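# Thread board through wall slot onto two bearers

## Task

Guide the long board through the slot in the grey panel wall, never letting any part of it pass above the wall or around either end of it. Then set it down flat on the tops of the two wooden bearers on the far side, oriented crosswise to each bearer (more across than lengthwise), so that only the bearers support it and it touches neither the table, the wall nor any offcut. At the end, both bearers and all offcuts must rest on the table top, nothing may be knocked off the table, nothing may stay in place only because the robot holds it, and the robot must hold no loose object. Open the grippers and withdraw the arms.

## Robot and tools

Robot: two 6-joint arms, left_arm and right_arm, each with a parallel two-finger gripper. Per-arm joint order, used everywhere (rows, result lists): waist (joint1), shoulder (joint2), elbow (joint3), wrist pitch (joint4), wrist yaw (joint5), wrist roll (joint6), then gripper opening. Stated ranges in rad: waist -2.618..3.054, shoulder 0.000..3.142, elbow 0.000..3.142, wrist pitch -1.571..1.571, wrist yaw -1.571..1.571, wrist roll -2.094..2.094; true ends may differ by up to 0.036 rad.

Scene frame: origin on the table top midway between the arms, +z up, +x out over the table, left_arm on the +y side. Bases: left_arm at (-0.036, +0.296, 0) m, quat_wxyz (+0.997, 0, 0, -0.080); right_arm at (-0.009, -0.372, 0) m, quat_wxyz (+1.000, 0, 0, -0.010). Fingers point along the gripper's +z and close along its y. end_effector_position is the point between the pads, roughly 1 cm short of the tips; printed positions can be off, more so at long reach.

execute_actions(actions): a list of actions run in order. Each action is a table of up to 15 rows; each row lasts one control step (1/30 s) and if fewer than 15 rows are given the final row repeats to fill 15 steps. Every row is one flat list of 14 numbers, each in [-1, 1], covering both arms even if one stays still: left waist, shoulder, elbow, wrist pitch, wrist yaw, wrist roll, left opening, then the same seven for right_arm. The six joint numbers are scaled offsets from the joint angles held when that action began (not from the previous row; for a call's first action, from the last reported angles). A value of 1.0 equals 1.202 rad waist, 1.258 shoulder, 1.238 elbow, 2.073 wrist pitch, 2.022 wrist yaw and wrist roll. The opening number is absolute: +1 fully open, -1 closed. An action asking any joint to go more than 0.036 rad outside its range is rejected for both arms; if a call's first action fails this or any action is malformed, nothing runs. A joint pushed beyond its real end stops there and the result may print "joint sent to its limit" (absence of that line proves nothing). An empty list just returns the current state and images.

move(target, speed, blocking): target is one 14-number row laid out as above, offsets scaled the same way but measured from the Joint positions in the latest result that showed them. All joints follow paths that finish together, so hands trace curves; path duration is clamped to 0.5..10 s. speed (rad/s, 0.01..2, default 0.5) caps the joint with the longest way to go. Finger openings are sent at the start. No collision avoidance. Faster moves and targets set deeper past a contact hit and press harder. The result adds a "move:" line: ending (done, off_target, moving, held, fault), limits=held or limits=none, and each arm's joint farthest from its target. blocking=false returns after 0.5 s while motion continues; until a result shows the move ended, other motion calls are refused, so use wait or stop.

wait(seconds 0..10): lets time pass with last commands held; returns early when a running move ends. stop: brakes a running move (needs stopping room; fingers continue). zoom_image(camera, region=[x0,y0,x1,y1] pixels, at most 504x504): closer look at a camera's latest frame. read_manual: licence text only. finished_scene(scene): ends the scene irreversibly after the last command settles; only call it once the board rests correctly and the grippers are open and clear.

Motion limits: each step, a joint's target may lead its measured angle by at most 0.202 (waist), 0.258 (shoulder), 0.238 (elbow), 0.573 (wrist pitch), 0.522 (wrist yaw, roll) rad, and targets implying more than 70 mm of gripper travel are pulled back, so large offsets need several actions. Joint targets in a result shows current drive aims. Arms can sag under zero offsets: re-send offsets back to the wanted angles and push further if still short. "joint command not followed" means a clearance check altered some joint targets.

Gripping: grip_measured uses the command scale; Joint positions gives pad gap in metres (0.094 open). Command about 0.03 below grip_measured to hold firmly, less for a lighter hold. Pad force tops out around 50-62 N; thin parts get less.

Cameras: cam_head_left, cam_head_right, cam_high, cam_low (896x504) and cam_left_wrist, cam_right_wrist (504x504 fisheye).

Cautions: the simulation runs while you compose a reply, with the last command held. Avoid arm-arm collisions, hard pushes, slams, drops and slips, and knocking bearers or offcuts over or off the table. Loose objects may get brief random nudges. Holding loads heats motors: MOTOR HOT appears from 75 °C, 90 °C pauses the arm for 10 s, 100 °C drops it; FAULT lines report stops.

Each tool is called after "Request:" as name(argument=value, ...), one argument or row to a line, values as JSON.

## Session

I'll start by getting the current state and camera images.

Request:
execute_actions(
  actions=[],
)

Scene clock: 0.00 s.
left_arm: end_effector_position=(+0.3379, +0.2969, +0.3569) grip_measured=+1.000 end_effector_quat_wxyz=(+0.219, +0.416, +0.644, +0.603) | right_arm: end_effector_position=(+0.5263, -0.1497, +0.2995) grip_measured=+1.000 end_effector_quat_wxyz=(+0.719, -0.550, +0.410, +0.110)
Joint names: [waist, shoulder, elbow, wrist pitch, wrist yaw, wrist roll]
Joint positions: left_arm=[-0.265  1.271  1.199 -0.287 -1.046  1.482  0.094] | right_arm=[ 0.162  2.058  1.539  0.617 -0.939 -0.699  0.094]
Joint velocities: left_arm=[ 0.002  0.017 -0.002 -0.007 -0.022  0.007  0.   ] | right_arm=[-0.022 -0.007 -0.007 -0.051 -0.095 -0.066  0.   ]
Motor temperatures (°C, as the motors report them): left_arm=[16 15 14 17 15 14] | right_arm=[17 17 13 15 14 16]
Joint targets: left_arm=[-0.265 1.264 1.208 -0.288 -1.049 1.475] | right_arm=[0.162 2.051 1.546 0.610 -0.937 -0.694]

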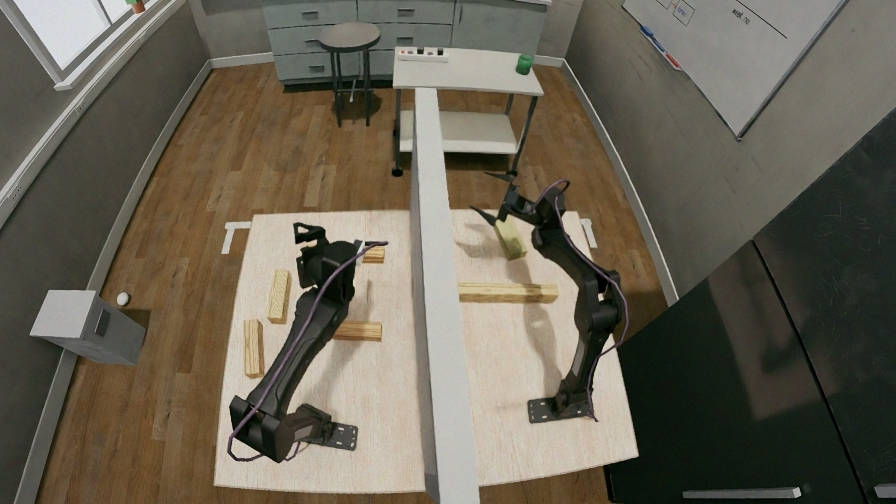

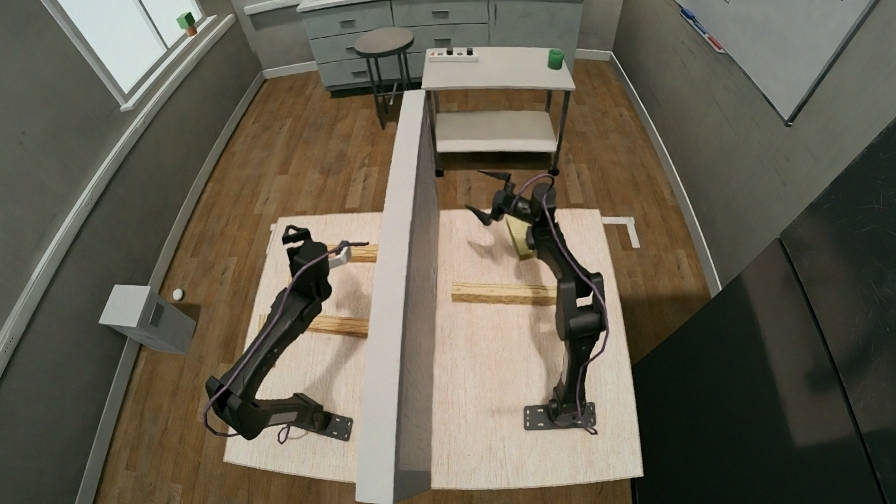

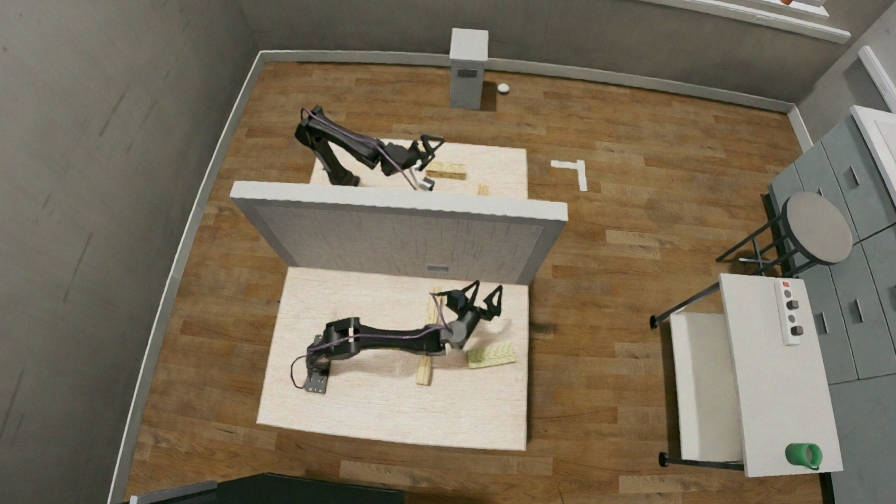

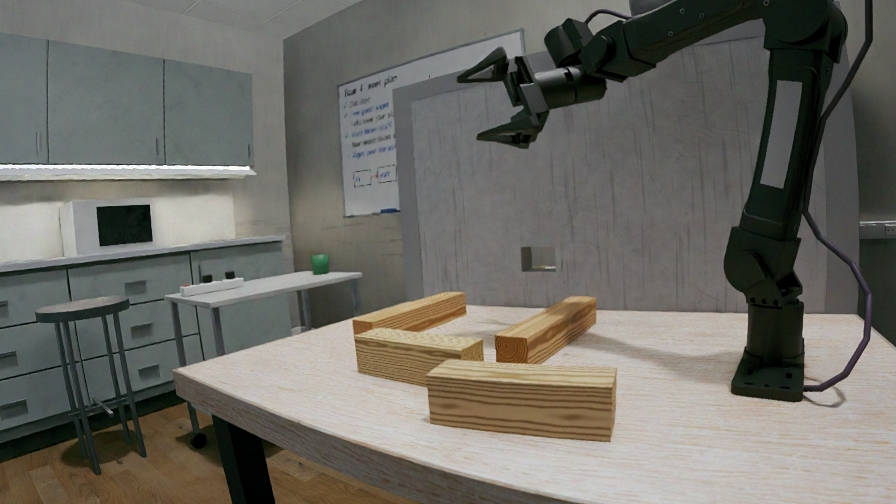

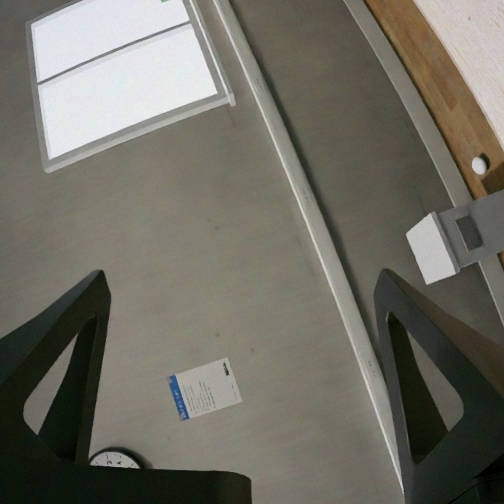

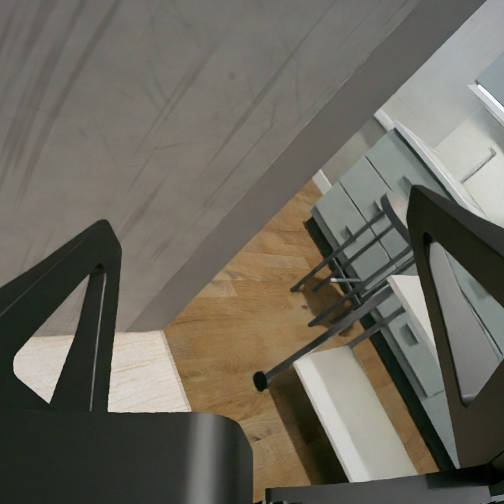

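Request:
zoom_image(
  camera="cam_low",
  region=[300, 200, 800, 480],
)

Request:
zoom_image(
  camera="cam_head_left",
  region=[200, 180, 660, 500],
)

Request:
zoom_image(
  camera="cam_high",
  region=[220, 100, 600, 460],
)

Region (300, 200, 800, 480) of cam_low's 896x504 image, scaled by 1.008, with more detail than that image has; it fills the top 282 rows of this view, and the rest is white.

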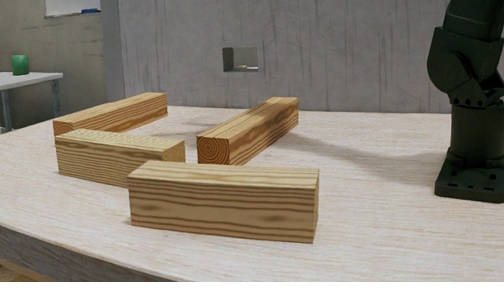

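Region (200, 180, 660, 500) of cam_head_left's 896x504 image, scaled by 1.096, with more detail than that image has; it fills the top 351 rows of this view, and the rest is white.

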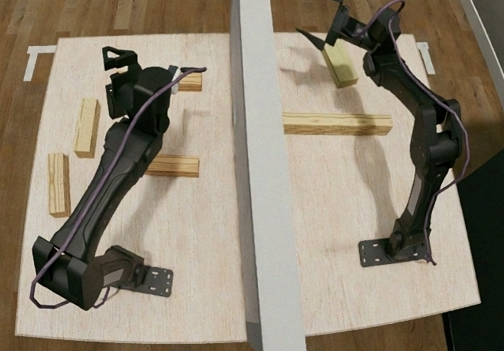

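Region (220, 100, 600, 460) of cam_high's 896x504 image, scaled by 1.326, with more detail than that image has; it fills the top 477 rows of this view, and the rest is white.

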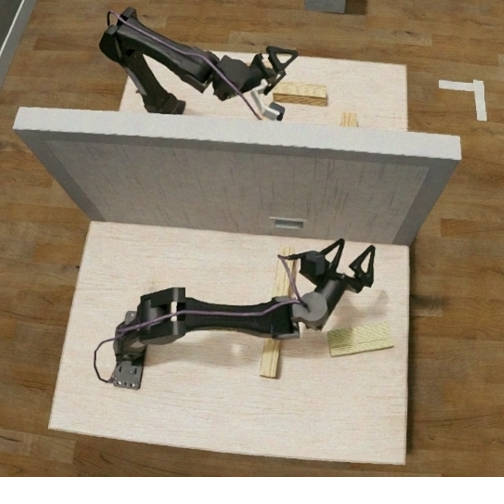

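Request:
zoom_image(
  camera="cam_head_left",
  region=[400, 200, 600, 330],
)

Request:
zoom_image(
  camera="cam_high",
  region=[380, 240, 540, 400],
)

Request:
zoom_image(
  camera="cam_low",
  region=[480, 220, 600, 300],
)

Region (400, 200, 600, 330) of cam_head_left's 896x504 image, scaled by 2.520, with more detail than that image has; it fills the top 328 rows of this view, and the rest is white.

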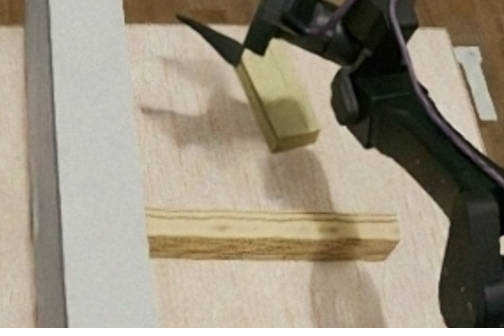

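Region (380, 240, 540, 400) of cam_high's 896x504 image, scaled by 3.150, with more detail than that image has.

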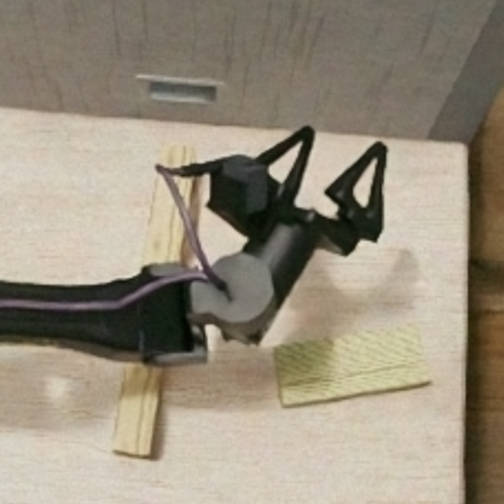

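Region (480, 220, 600, 300) of cam_low's 896x504 image, scaled by 4.200, with more detail than that image has.

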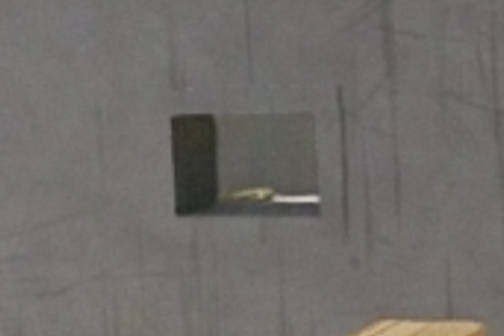

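Request:
zoom_image(
  camera="cam_head_right",
  region=[200, 180, 660, 500],
)

Region (200, 180, 660, 500) of cam_head_right's 896x504 image, scaled by 1.096, with more detail than that image has; it fills the top 351 rows of this view, and the rest is white.

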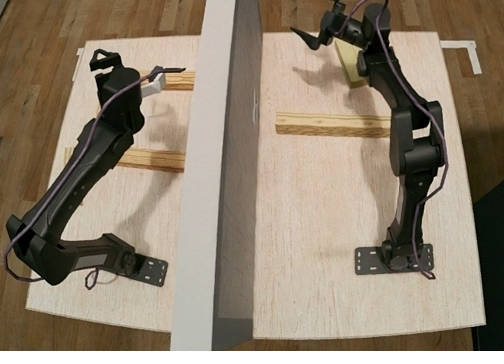

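Request:
move(
  target=[0.3081, 0.5223, 0.2988, -0.4198, 0.9050, 0.0058, 1.0, -0.3399, -0.0752, -0.0368, -0.9336, 0.1336, -0.6005, 1.0],
  speed=1.0,
)

Scene clock: 20.13 s.
left_arm: end_effector_position=(+0.3254, +0.1521, +0.1320) grip_measured=+1.000 end_effector_quat_wxyz=(+0.260, +0.656, +0.657, -0.264) | right_arm: end_effector_position=(+0.3376, -0.3505, +0.0949) grip_measured=+1.000 end_effector_quat_wxyz=(-0.240, +0.667, -0.665, -0.236)
Joint names: [waist, shoulder, elbow, wrist pitch, wrist yaw, wrist roll]
Joint positions: left_arm=[ 0.1    1.919  1.538 -1.14   0.758  1.489  0.094] | right_arm=[-0.241  1.988  1.514 -1.301 -0.66  -1.907  0.094]
Joint velocities: left_arm=[ 0.017  0.012  0.017 -0.051  0.007 -0.007  0.   ] | right_arm=[-0.027 -0.007  0.002 -0.022  0.007 -0.037  0.   ]
Motor temperatures (°C, as the motors report them): left_arm=[16 16 16 18 15 14] | right_arm=[17 22 15 18 14 16]
Joint targets: left_arm=[0.105 1.928 1.569 -1.157 0.784 1.494] | right_arm=[-0.246 1.964 1.494 -1.318 -0.669 -1.913]
move: off_target (left_arm, right_arm); limits=none; left_arm: farthest joint: the elbow, 0.031 radians from its target (0.370 radians at the start); right_arm: farthest joint: the shoulder, 0.024 radians from its target (0.095 radians at the start)

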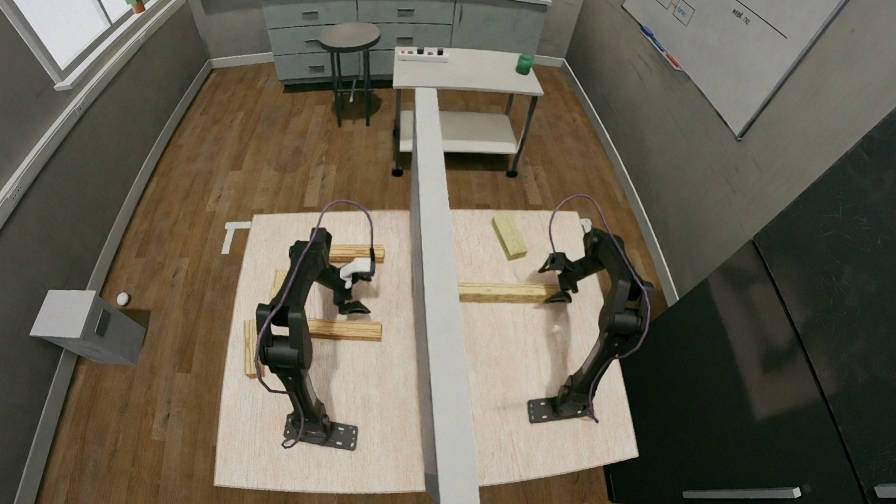

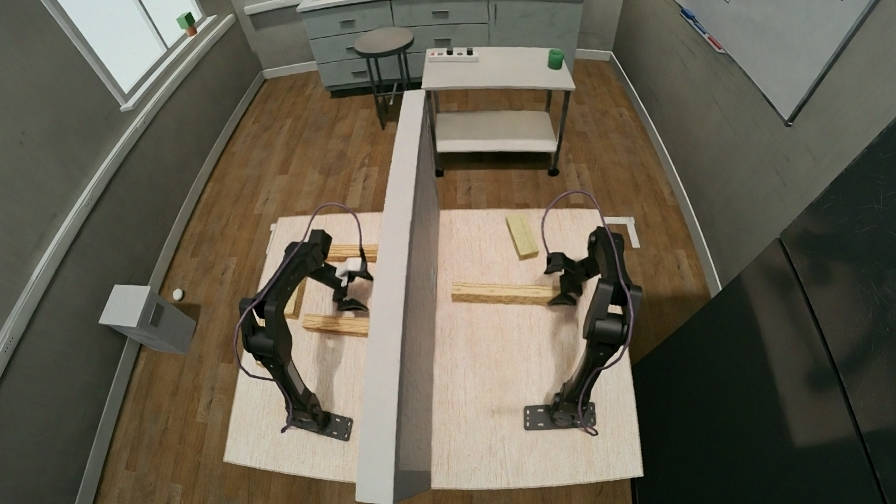

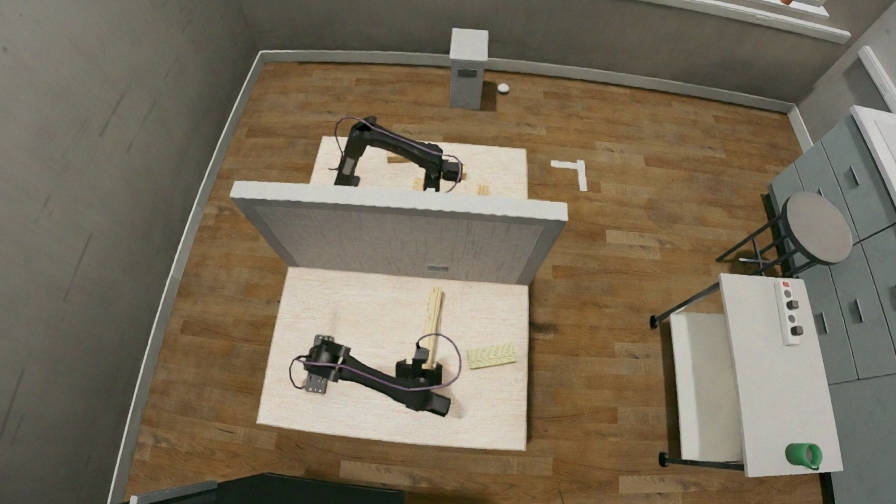

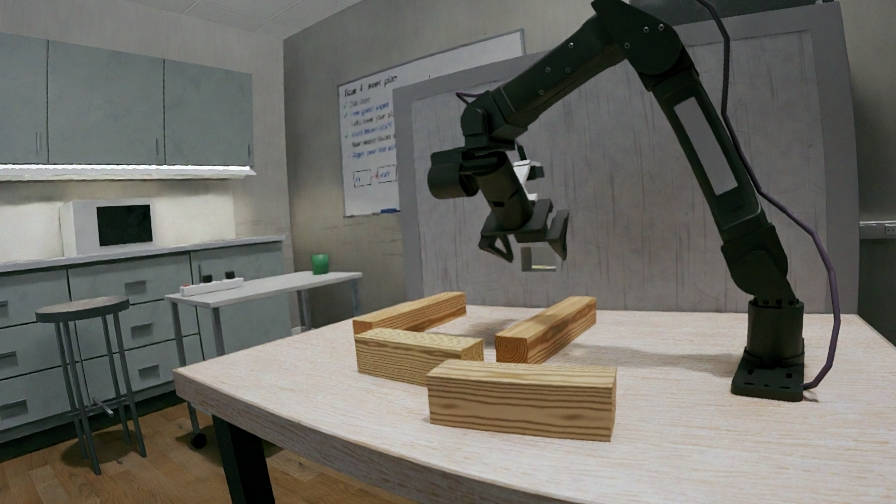

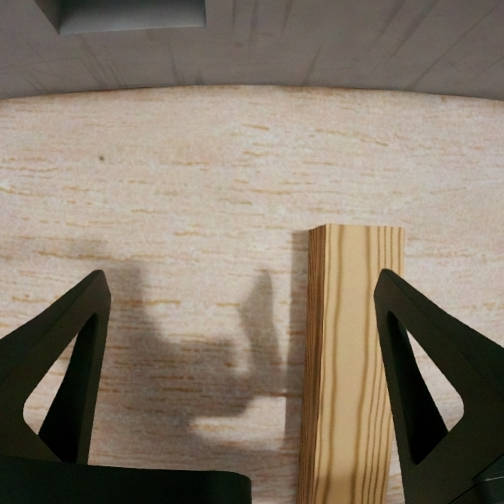

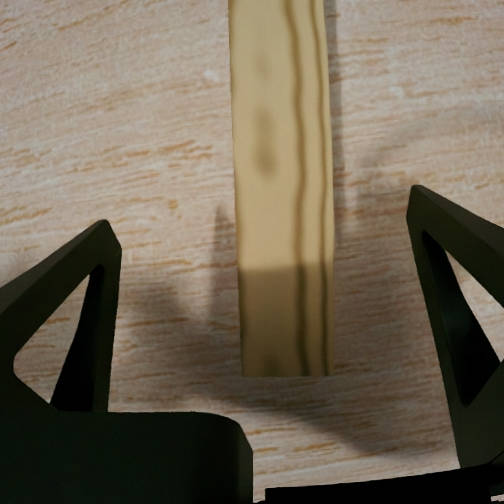

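Request:
zoom_image(
  camera="cam_low",
  region=[420, 140, 660, 320],
)

Region (420, 140, 660, 320) of cam_low's 896x504 image, scaled by 2.100, with more detail than that image has; it fills the top 378 rows of this view, and the rest is white.

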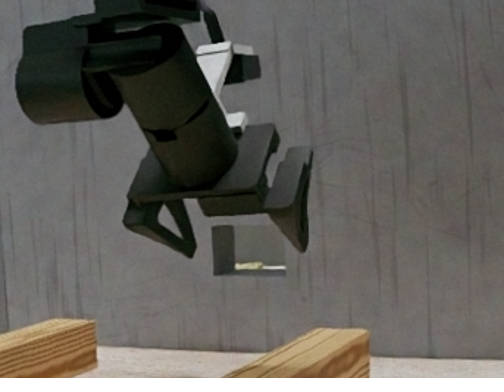

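Request:
move(
  target=[-0.0471, 0.2010, 0.3802, -0.0732, 0.0102, -0.0409, 1.0, -0.0796, 0.0335, -0.0370, 0.0480, -0.0076, 0.0167, 1.0],
  speed=0.7,
)

Scene clock: 27.67 s.
left_arm: end_effector_position=(+0.3887, +0.1267, +0.1541) grip_measured=+1.000 end_effector_quat_wxyz=(+0.265, +0.655, +0.657, -0.261) | right_arm: end_effector_position=(+0.3487, -0.3861, +0.0748) grip_measured=+1.000 end_effector_quat_wxyz=(-0.252, +0.633, -0.700, -0.212)
Joint names: [waist, shoulder, elbow, wrist pitch, wrist yaw, wrist roll]
Joint positions: left_arm=[ 0.05   2.159  1.976 -1.274  0.755  1.411  0.094] | right_arm=[-0.33   2.021  1.487 -1.205 -0.654 -1.878  0.094]
Joint velocities: left_arm=[-0.012 -0.022 -0.002 -0.022 -0.022  0.022  0.   ] | right_arm=[-0.002  0.012 -0.017  0.037  0.037  0.022  0.   ]
Motor temperatures (°C, as the motors report them): left_arm=[16 17 17 18 15 14] | right_arm=[17 23 15 17 14 16]
Joint targets: left_arm=[0.043 2.172 2.008 -1.292 0.779 1.407] | right_arm=[-0.337 2.030 1.468 -1.202 -0.675 -1.873]
move: off_target (left_arm, right_arm); limits=none; left_arm: farthest joint: the elbow, 0.033 radians from its target (0.471 radians at the start); right_arm: farthest joint: the wrist yaw, 0.021 radians from its target (0.016 radians at the start)

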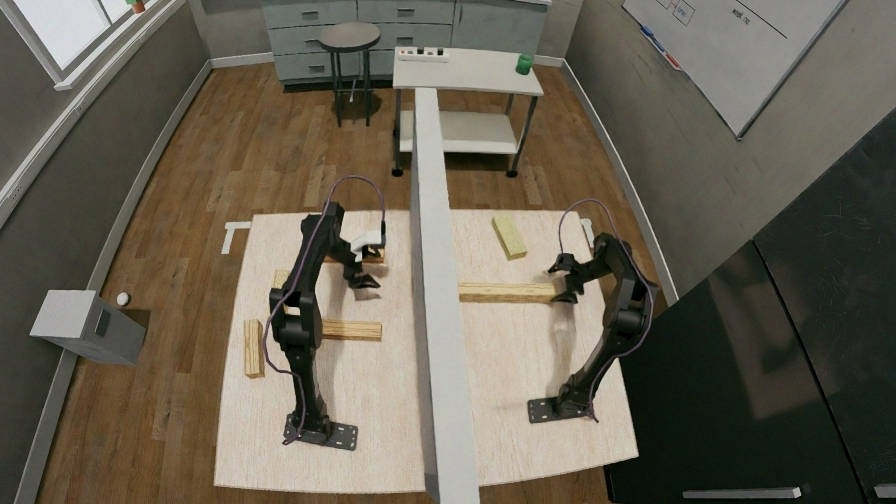

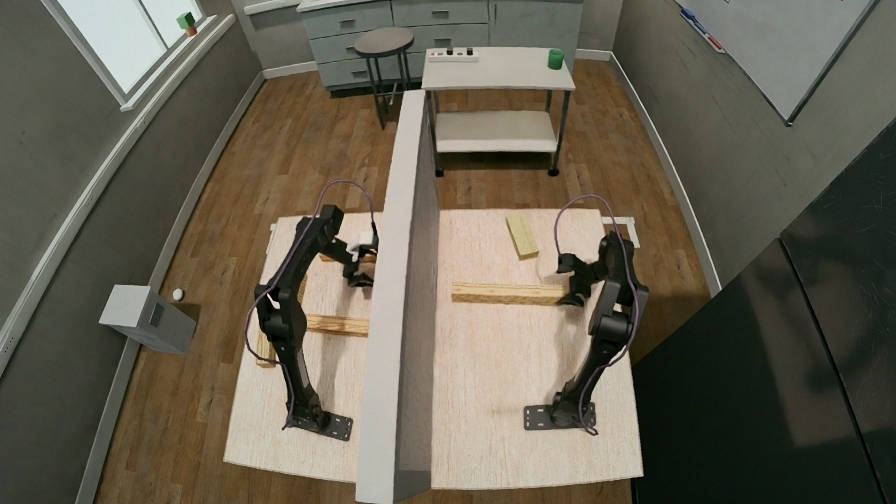

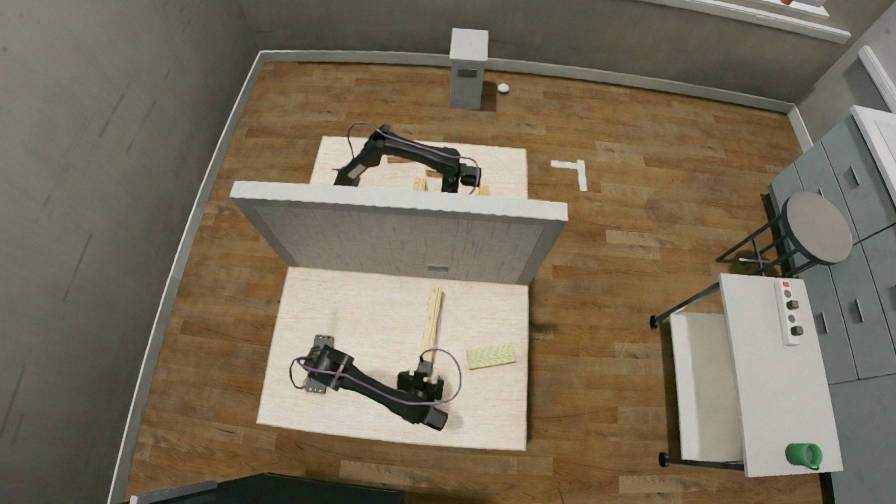

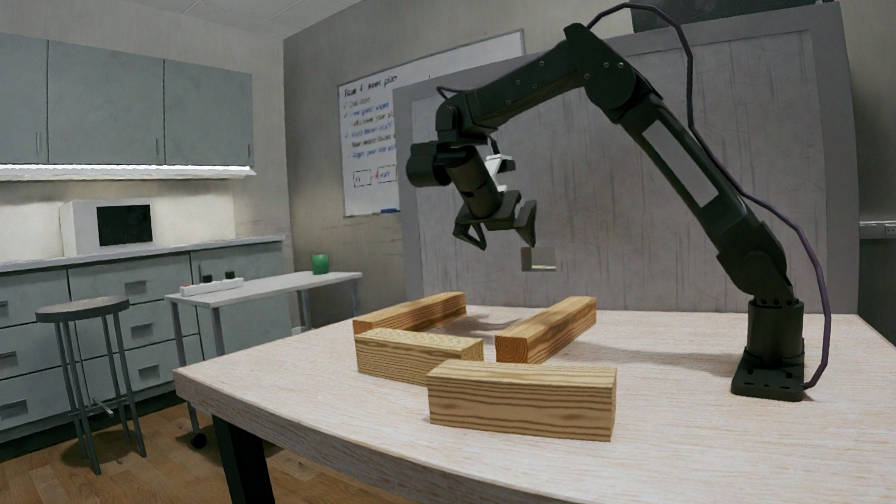

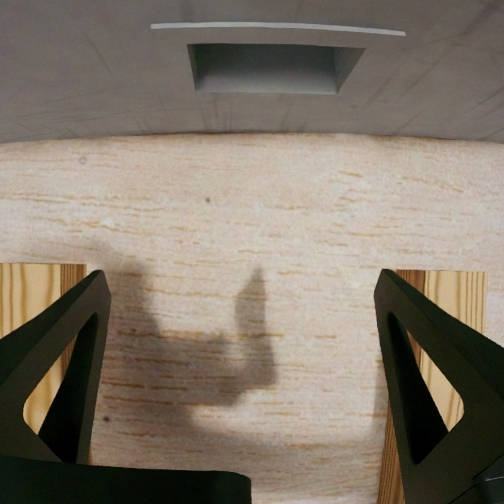

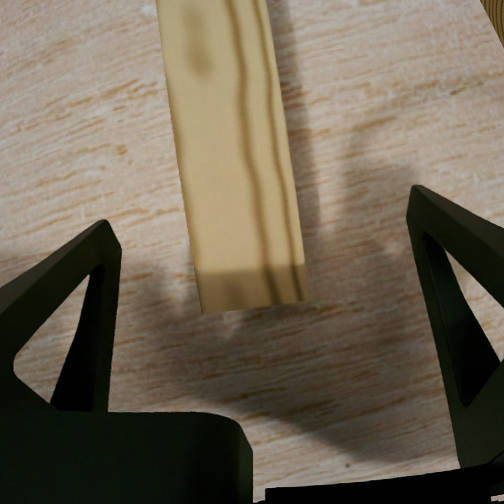

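Request:
zoom_image(
  camera="cam_head_right",
  region=[430, 200, 630, 330],
)

Region (430, 200, 630, 330) of cam_head_right's 896x504 image, scaled by 2.520, with more detail than that image has; it fills the top 328 rows of this view, and the rest is white.

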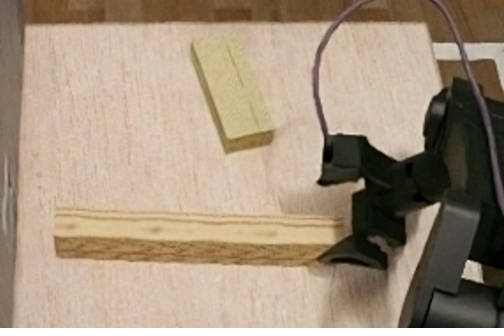

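Request:
move(
  target=[-0.0058, 0.0103, 0.0258, -0.0087, 0.0119, -0.0020, 1.0, -0.0062, 0.0791, -0.0707, 0.0651, -0.0069, -0.0197, 1.0],
  speed=0.3,
)

Scene clock: 33.07 s.
left_arm: end_effector_position=(+0.3886, +0.1269, +0.1540) grip_measured=+1.000 end_effector_quat_wxyz=(+0.265, +0.655, +0.658, -0.261) | right_arm: end_effector_position=(+0.3473, -0.3862, +0.0242) grip_measured=+1.000 end_effector_quat_wxyz=(-0.246, +0.640, -0.693, -0.223)
Joint names: [waist, shoulder, elbow, wrist pitch, wrist yaw, wrist roll]
Joint positions: left_arm=[ 0.05   2.159  1.976 -1.274  0.754  1.411  0.094] | right_arm=[-0.33   2.117  1.415 -1.075 -0.65  -1.912  0.094]
Joint velocities: left_arm=[-0.007  0.017  0.007 -0.051 -0.022  0.022  0.   ] | right_arm=[-0.002 -0.012 -0.012 -0.022  0.081  0.022  0.   ]
Motor temperatures (°C, as the motors report them): left_arm=[16 18 17 18 15 14] | right_arm=[17 22 15 17 14 16]
Joint targets: left_arm=[0.043 2.172 2.008 -1.292 0.779 1.408] | right_arm=[-0.337 2.120 1.400 -1.071 -0.668 -1.918]
move: off_target (left_arm); limits=none; left_arm: farthest joint: the elbow, 0.032 radians from its target (0.032 radians at the start); right_arm: farthest joint: the wrist yaw, 0.017 radians from its target (0.014 radians at the start)

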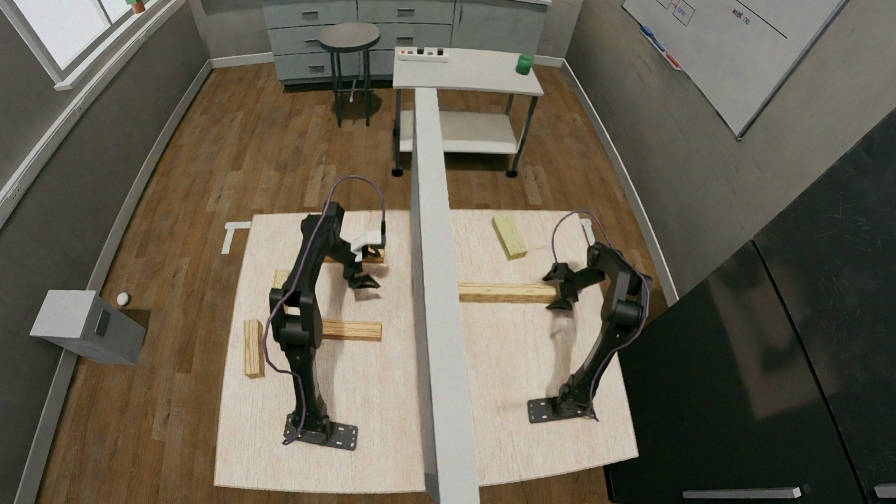

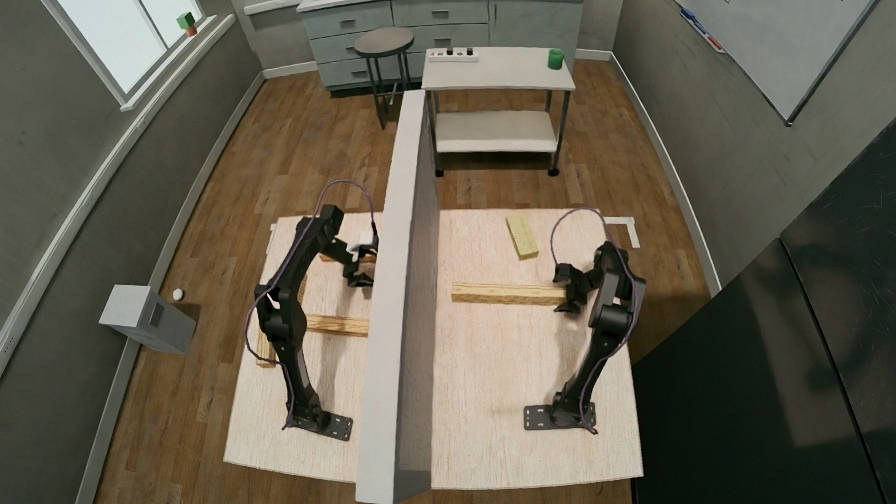

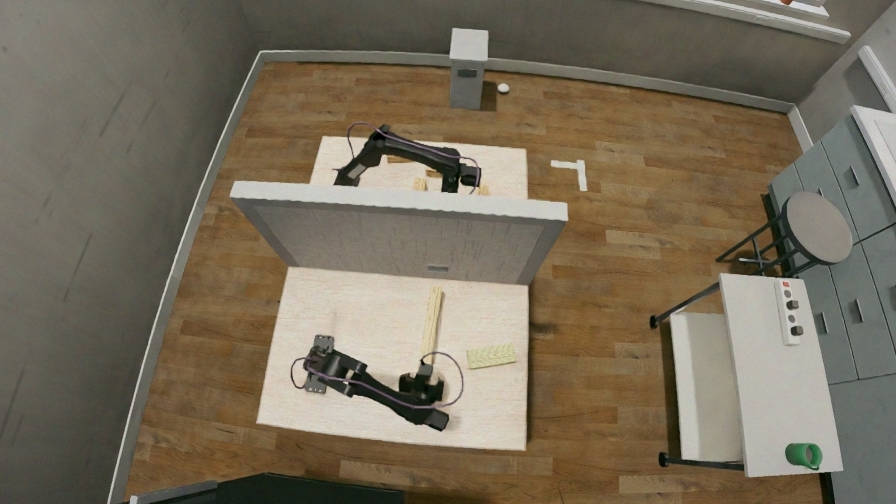

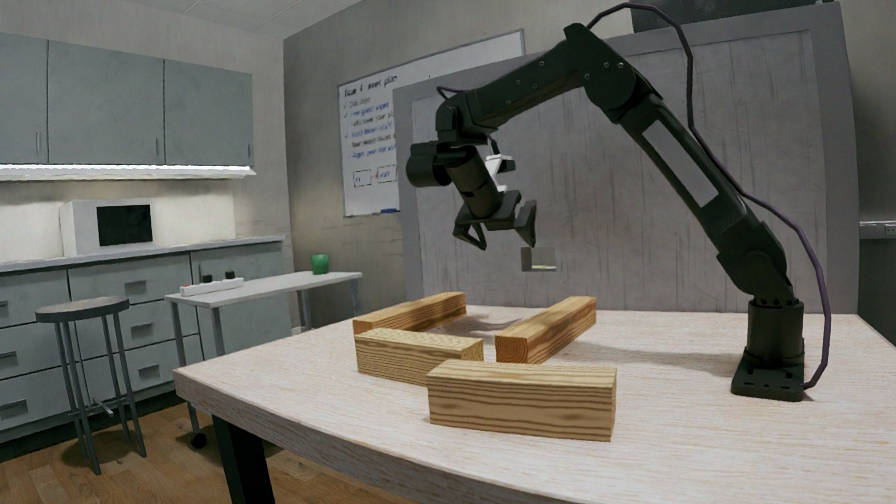

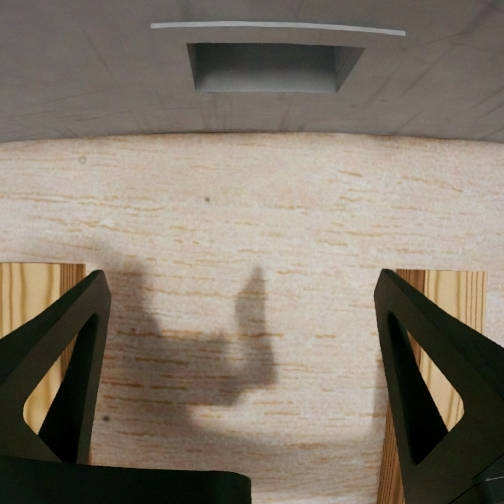

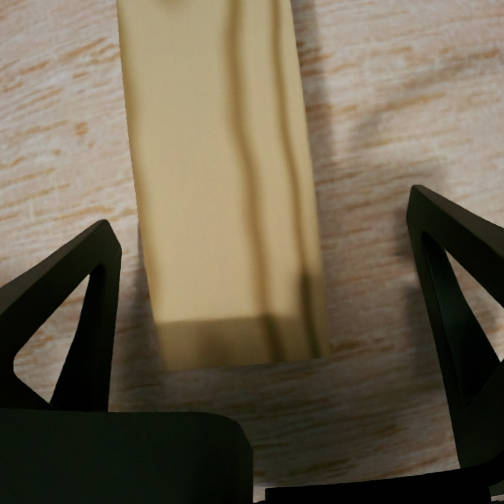

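Request:
zoom_image(
  camera="cam_head_left",
  region=[480, 230, 640, 340],
)

Region (480, 230, 640, 340) of cam_head_left's 896x504 image, scaled by 3.150, with more detail than that image has; it fills the top 346 rows of this view, and the rest is white.

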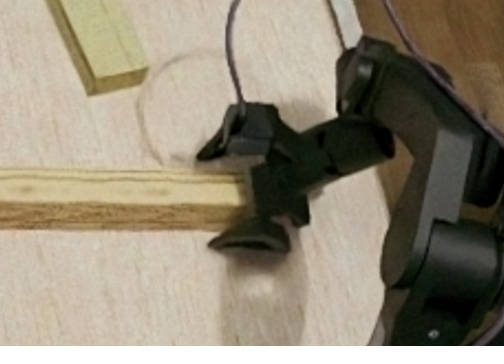

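Request:
execute_actions(
  actions=[
    [[-0.0058, 0.0103, 0.0258, -0.0087, 0.0124, -0.0015, 1.0, -0.0058, 0.0024, -0.0121, 0.0019, -0.0089, -0.0030, -0.25]],
    [[0, 0, 0, 0, 0, 0, 1.0, 0, 0, 0, 0, 0, 0, -0.25]],
  ],
)

Scene clock: 34.73 s.
left_arm: end_effector_position=(+0.3886, +0.1277, +0.1532) grip_measured=+1.000 end_effector_quat_wxyz=(+0.263, +0.656, +0.659, -0.259) | right_arm: end_effector_position=(+0.3472, -0.3864, +0.0241) grip_measured=-0.207 end_effector_quat_wxyz=(-0.246, +0.641, -0.693, -0.223)
Joint names: [waist, shoulder, elbow, wrist pitch, wrist yaw, wrist roll]
Joint positions: left_arm=[ 0.05   2.159  1.976 -1.275  0.749  1.411  0.094] | right_arm=[-0.33   2.117  1.415 -1.075 -0.649 -1.913  0.037]
Joint velocities: left_arm=[-0.017 -0.007  0.002  0.051 -0.066 -0.022  0.   ] | right_arm=[-0.012  0.002  0.002 -0.022  0.007 -0.007  0.001]
Motor temperatures (°C, as the motors report them): left_arm=[16 18 17 18 15 14] | right_arm=[17 22 15 17 14 16]
Joint targets: left_arm=[0.050 2.159 1.976 -1.275 0.754 1.411] | right_arm=[-0.330 2.117 1.415 -1.075 -0.649 -1.913]
Step readings (joint positions; steps 1 to 15: 1st action; 16 to 30: 2nd action):
0: left_arm=[0.050 2.159 1.976 -1.274 0.754 1.411] | right_arm=[-0.330 2.117 1.415 -1.074 -0.650 -1.912]
1: left_arm=[0.050 2.159 1.976 -1.275 0.754 1.411] | right_arm=[-0.330 2.117 1.415 -1.074 -0.650 -1.912]
2: left_arm=[0.050 2.159 1.976 -1.275 0.754 1.411] | right_arm=[-0.330 2.117 1.415 -1.074 -0.650 -1.912]
4: left_arm=[0.050 2.159 1.976 -1.275 0.754 1.411] | right_arm=[-0.330 2.117 1.415 -1.075 -0.650 -1.912]
8: left_arm=[0.050 2.159 1.976 -1.275 0.755 1.411] | right_arm=[-0.330 2.117 1.415 -1.075 -0.649 -1.913]
15: left_arm=[0.050 2.159 1.976 -1.275 0.755 1.411] | right_arm=[-0.330 2.117 1.415 -1.075 -0.649 -1.913]
16: left_arm=[0.050 2.159 1.976 -1.275 0.754 1.411] | right_arm=[-0.330 2.117 1.415 -1.075 -0.649 -1.913]
17: left_arm=[0.050 2.159 1.976 -1.275 0.753 1.411] | right_arm=[-0.330 2.117 1.415 -1.075 -0.649 -1.913]
19: left_arm=[0.050 2.159 1.976 -1.275 0.751 1.411] | right_arm=[-0.330 2.117 1.415 -1.075 -0.649 -1.913]
23: left_arm=[0.050 2.159 1.976 -1.275 0.749 1.411] | right_arm=[-0.330 2.117 1.415 -1.075 -0.649 -1.913]
30: Joint positions above

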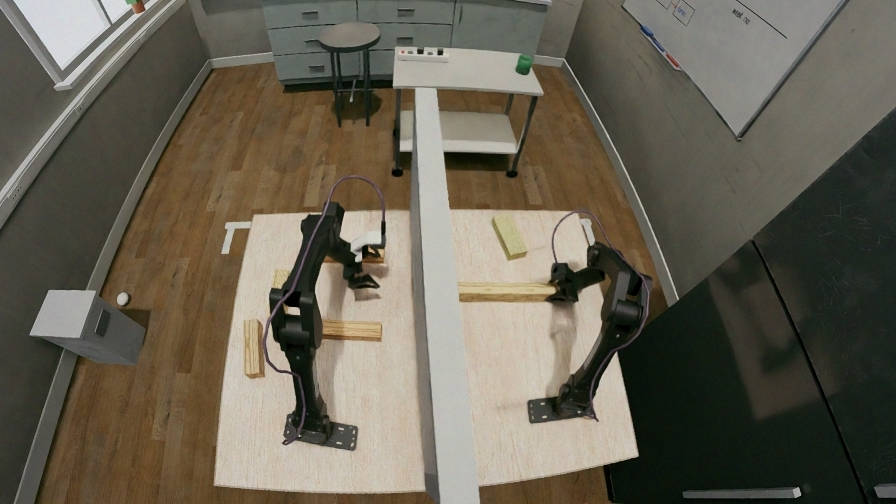

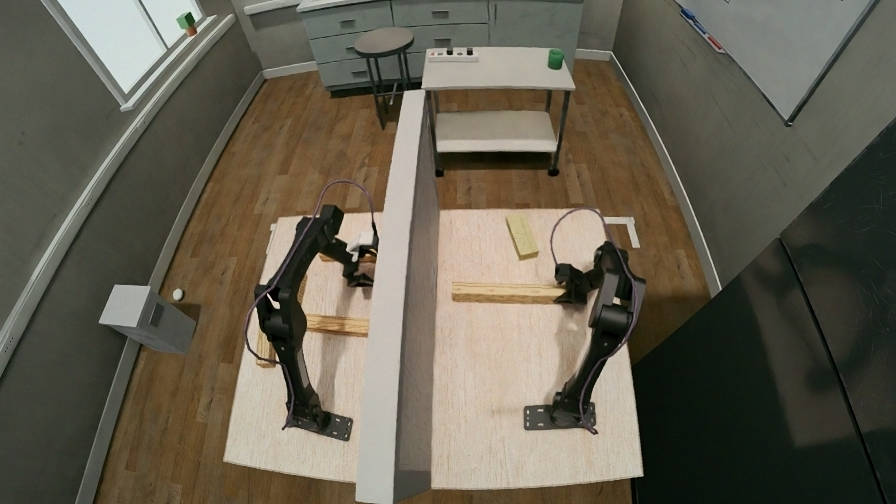

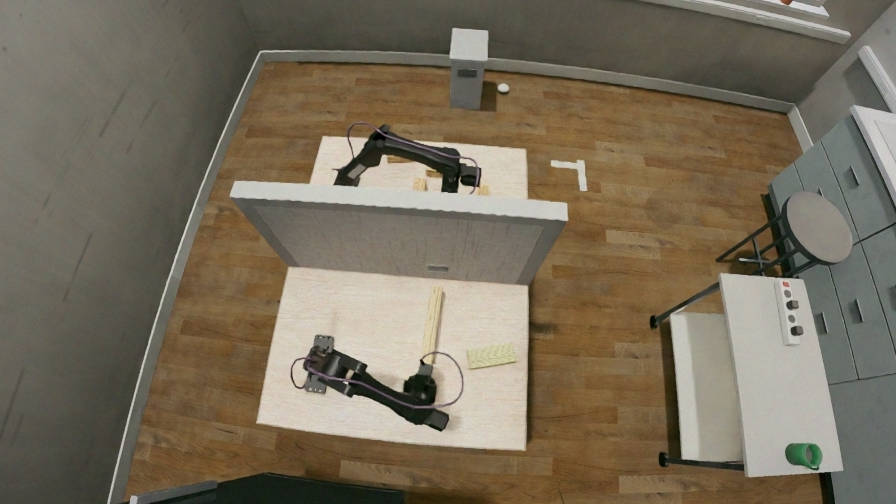

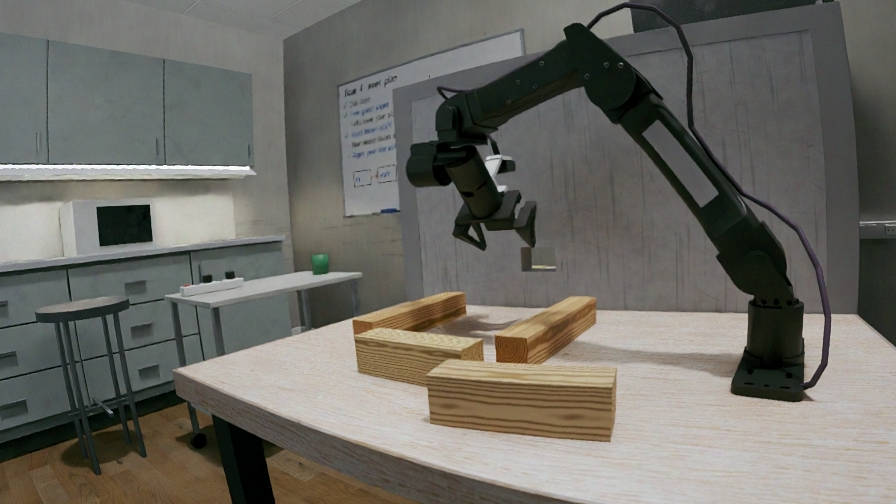

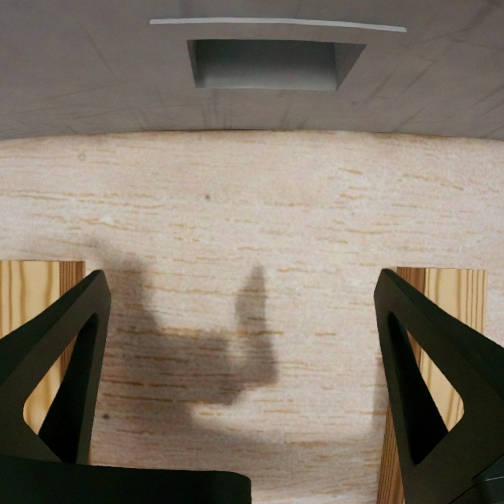

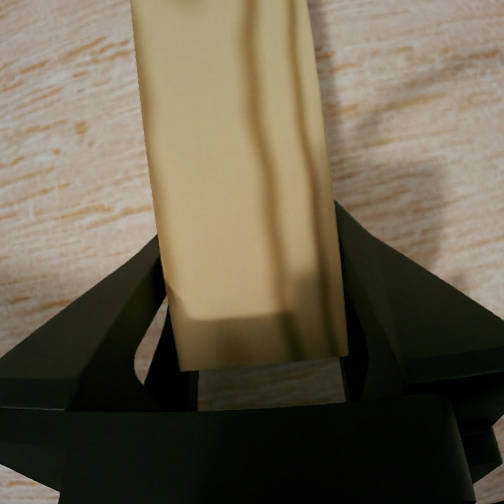

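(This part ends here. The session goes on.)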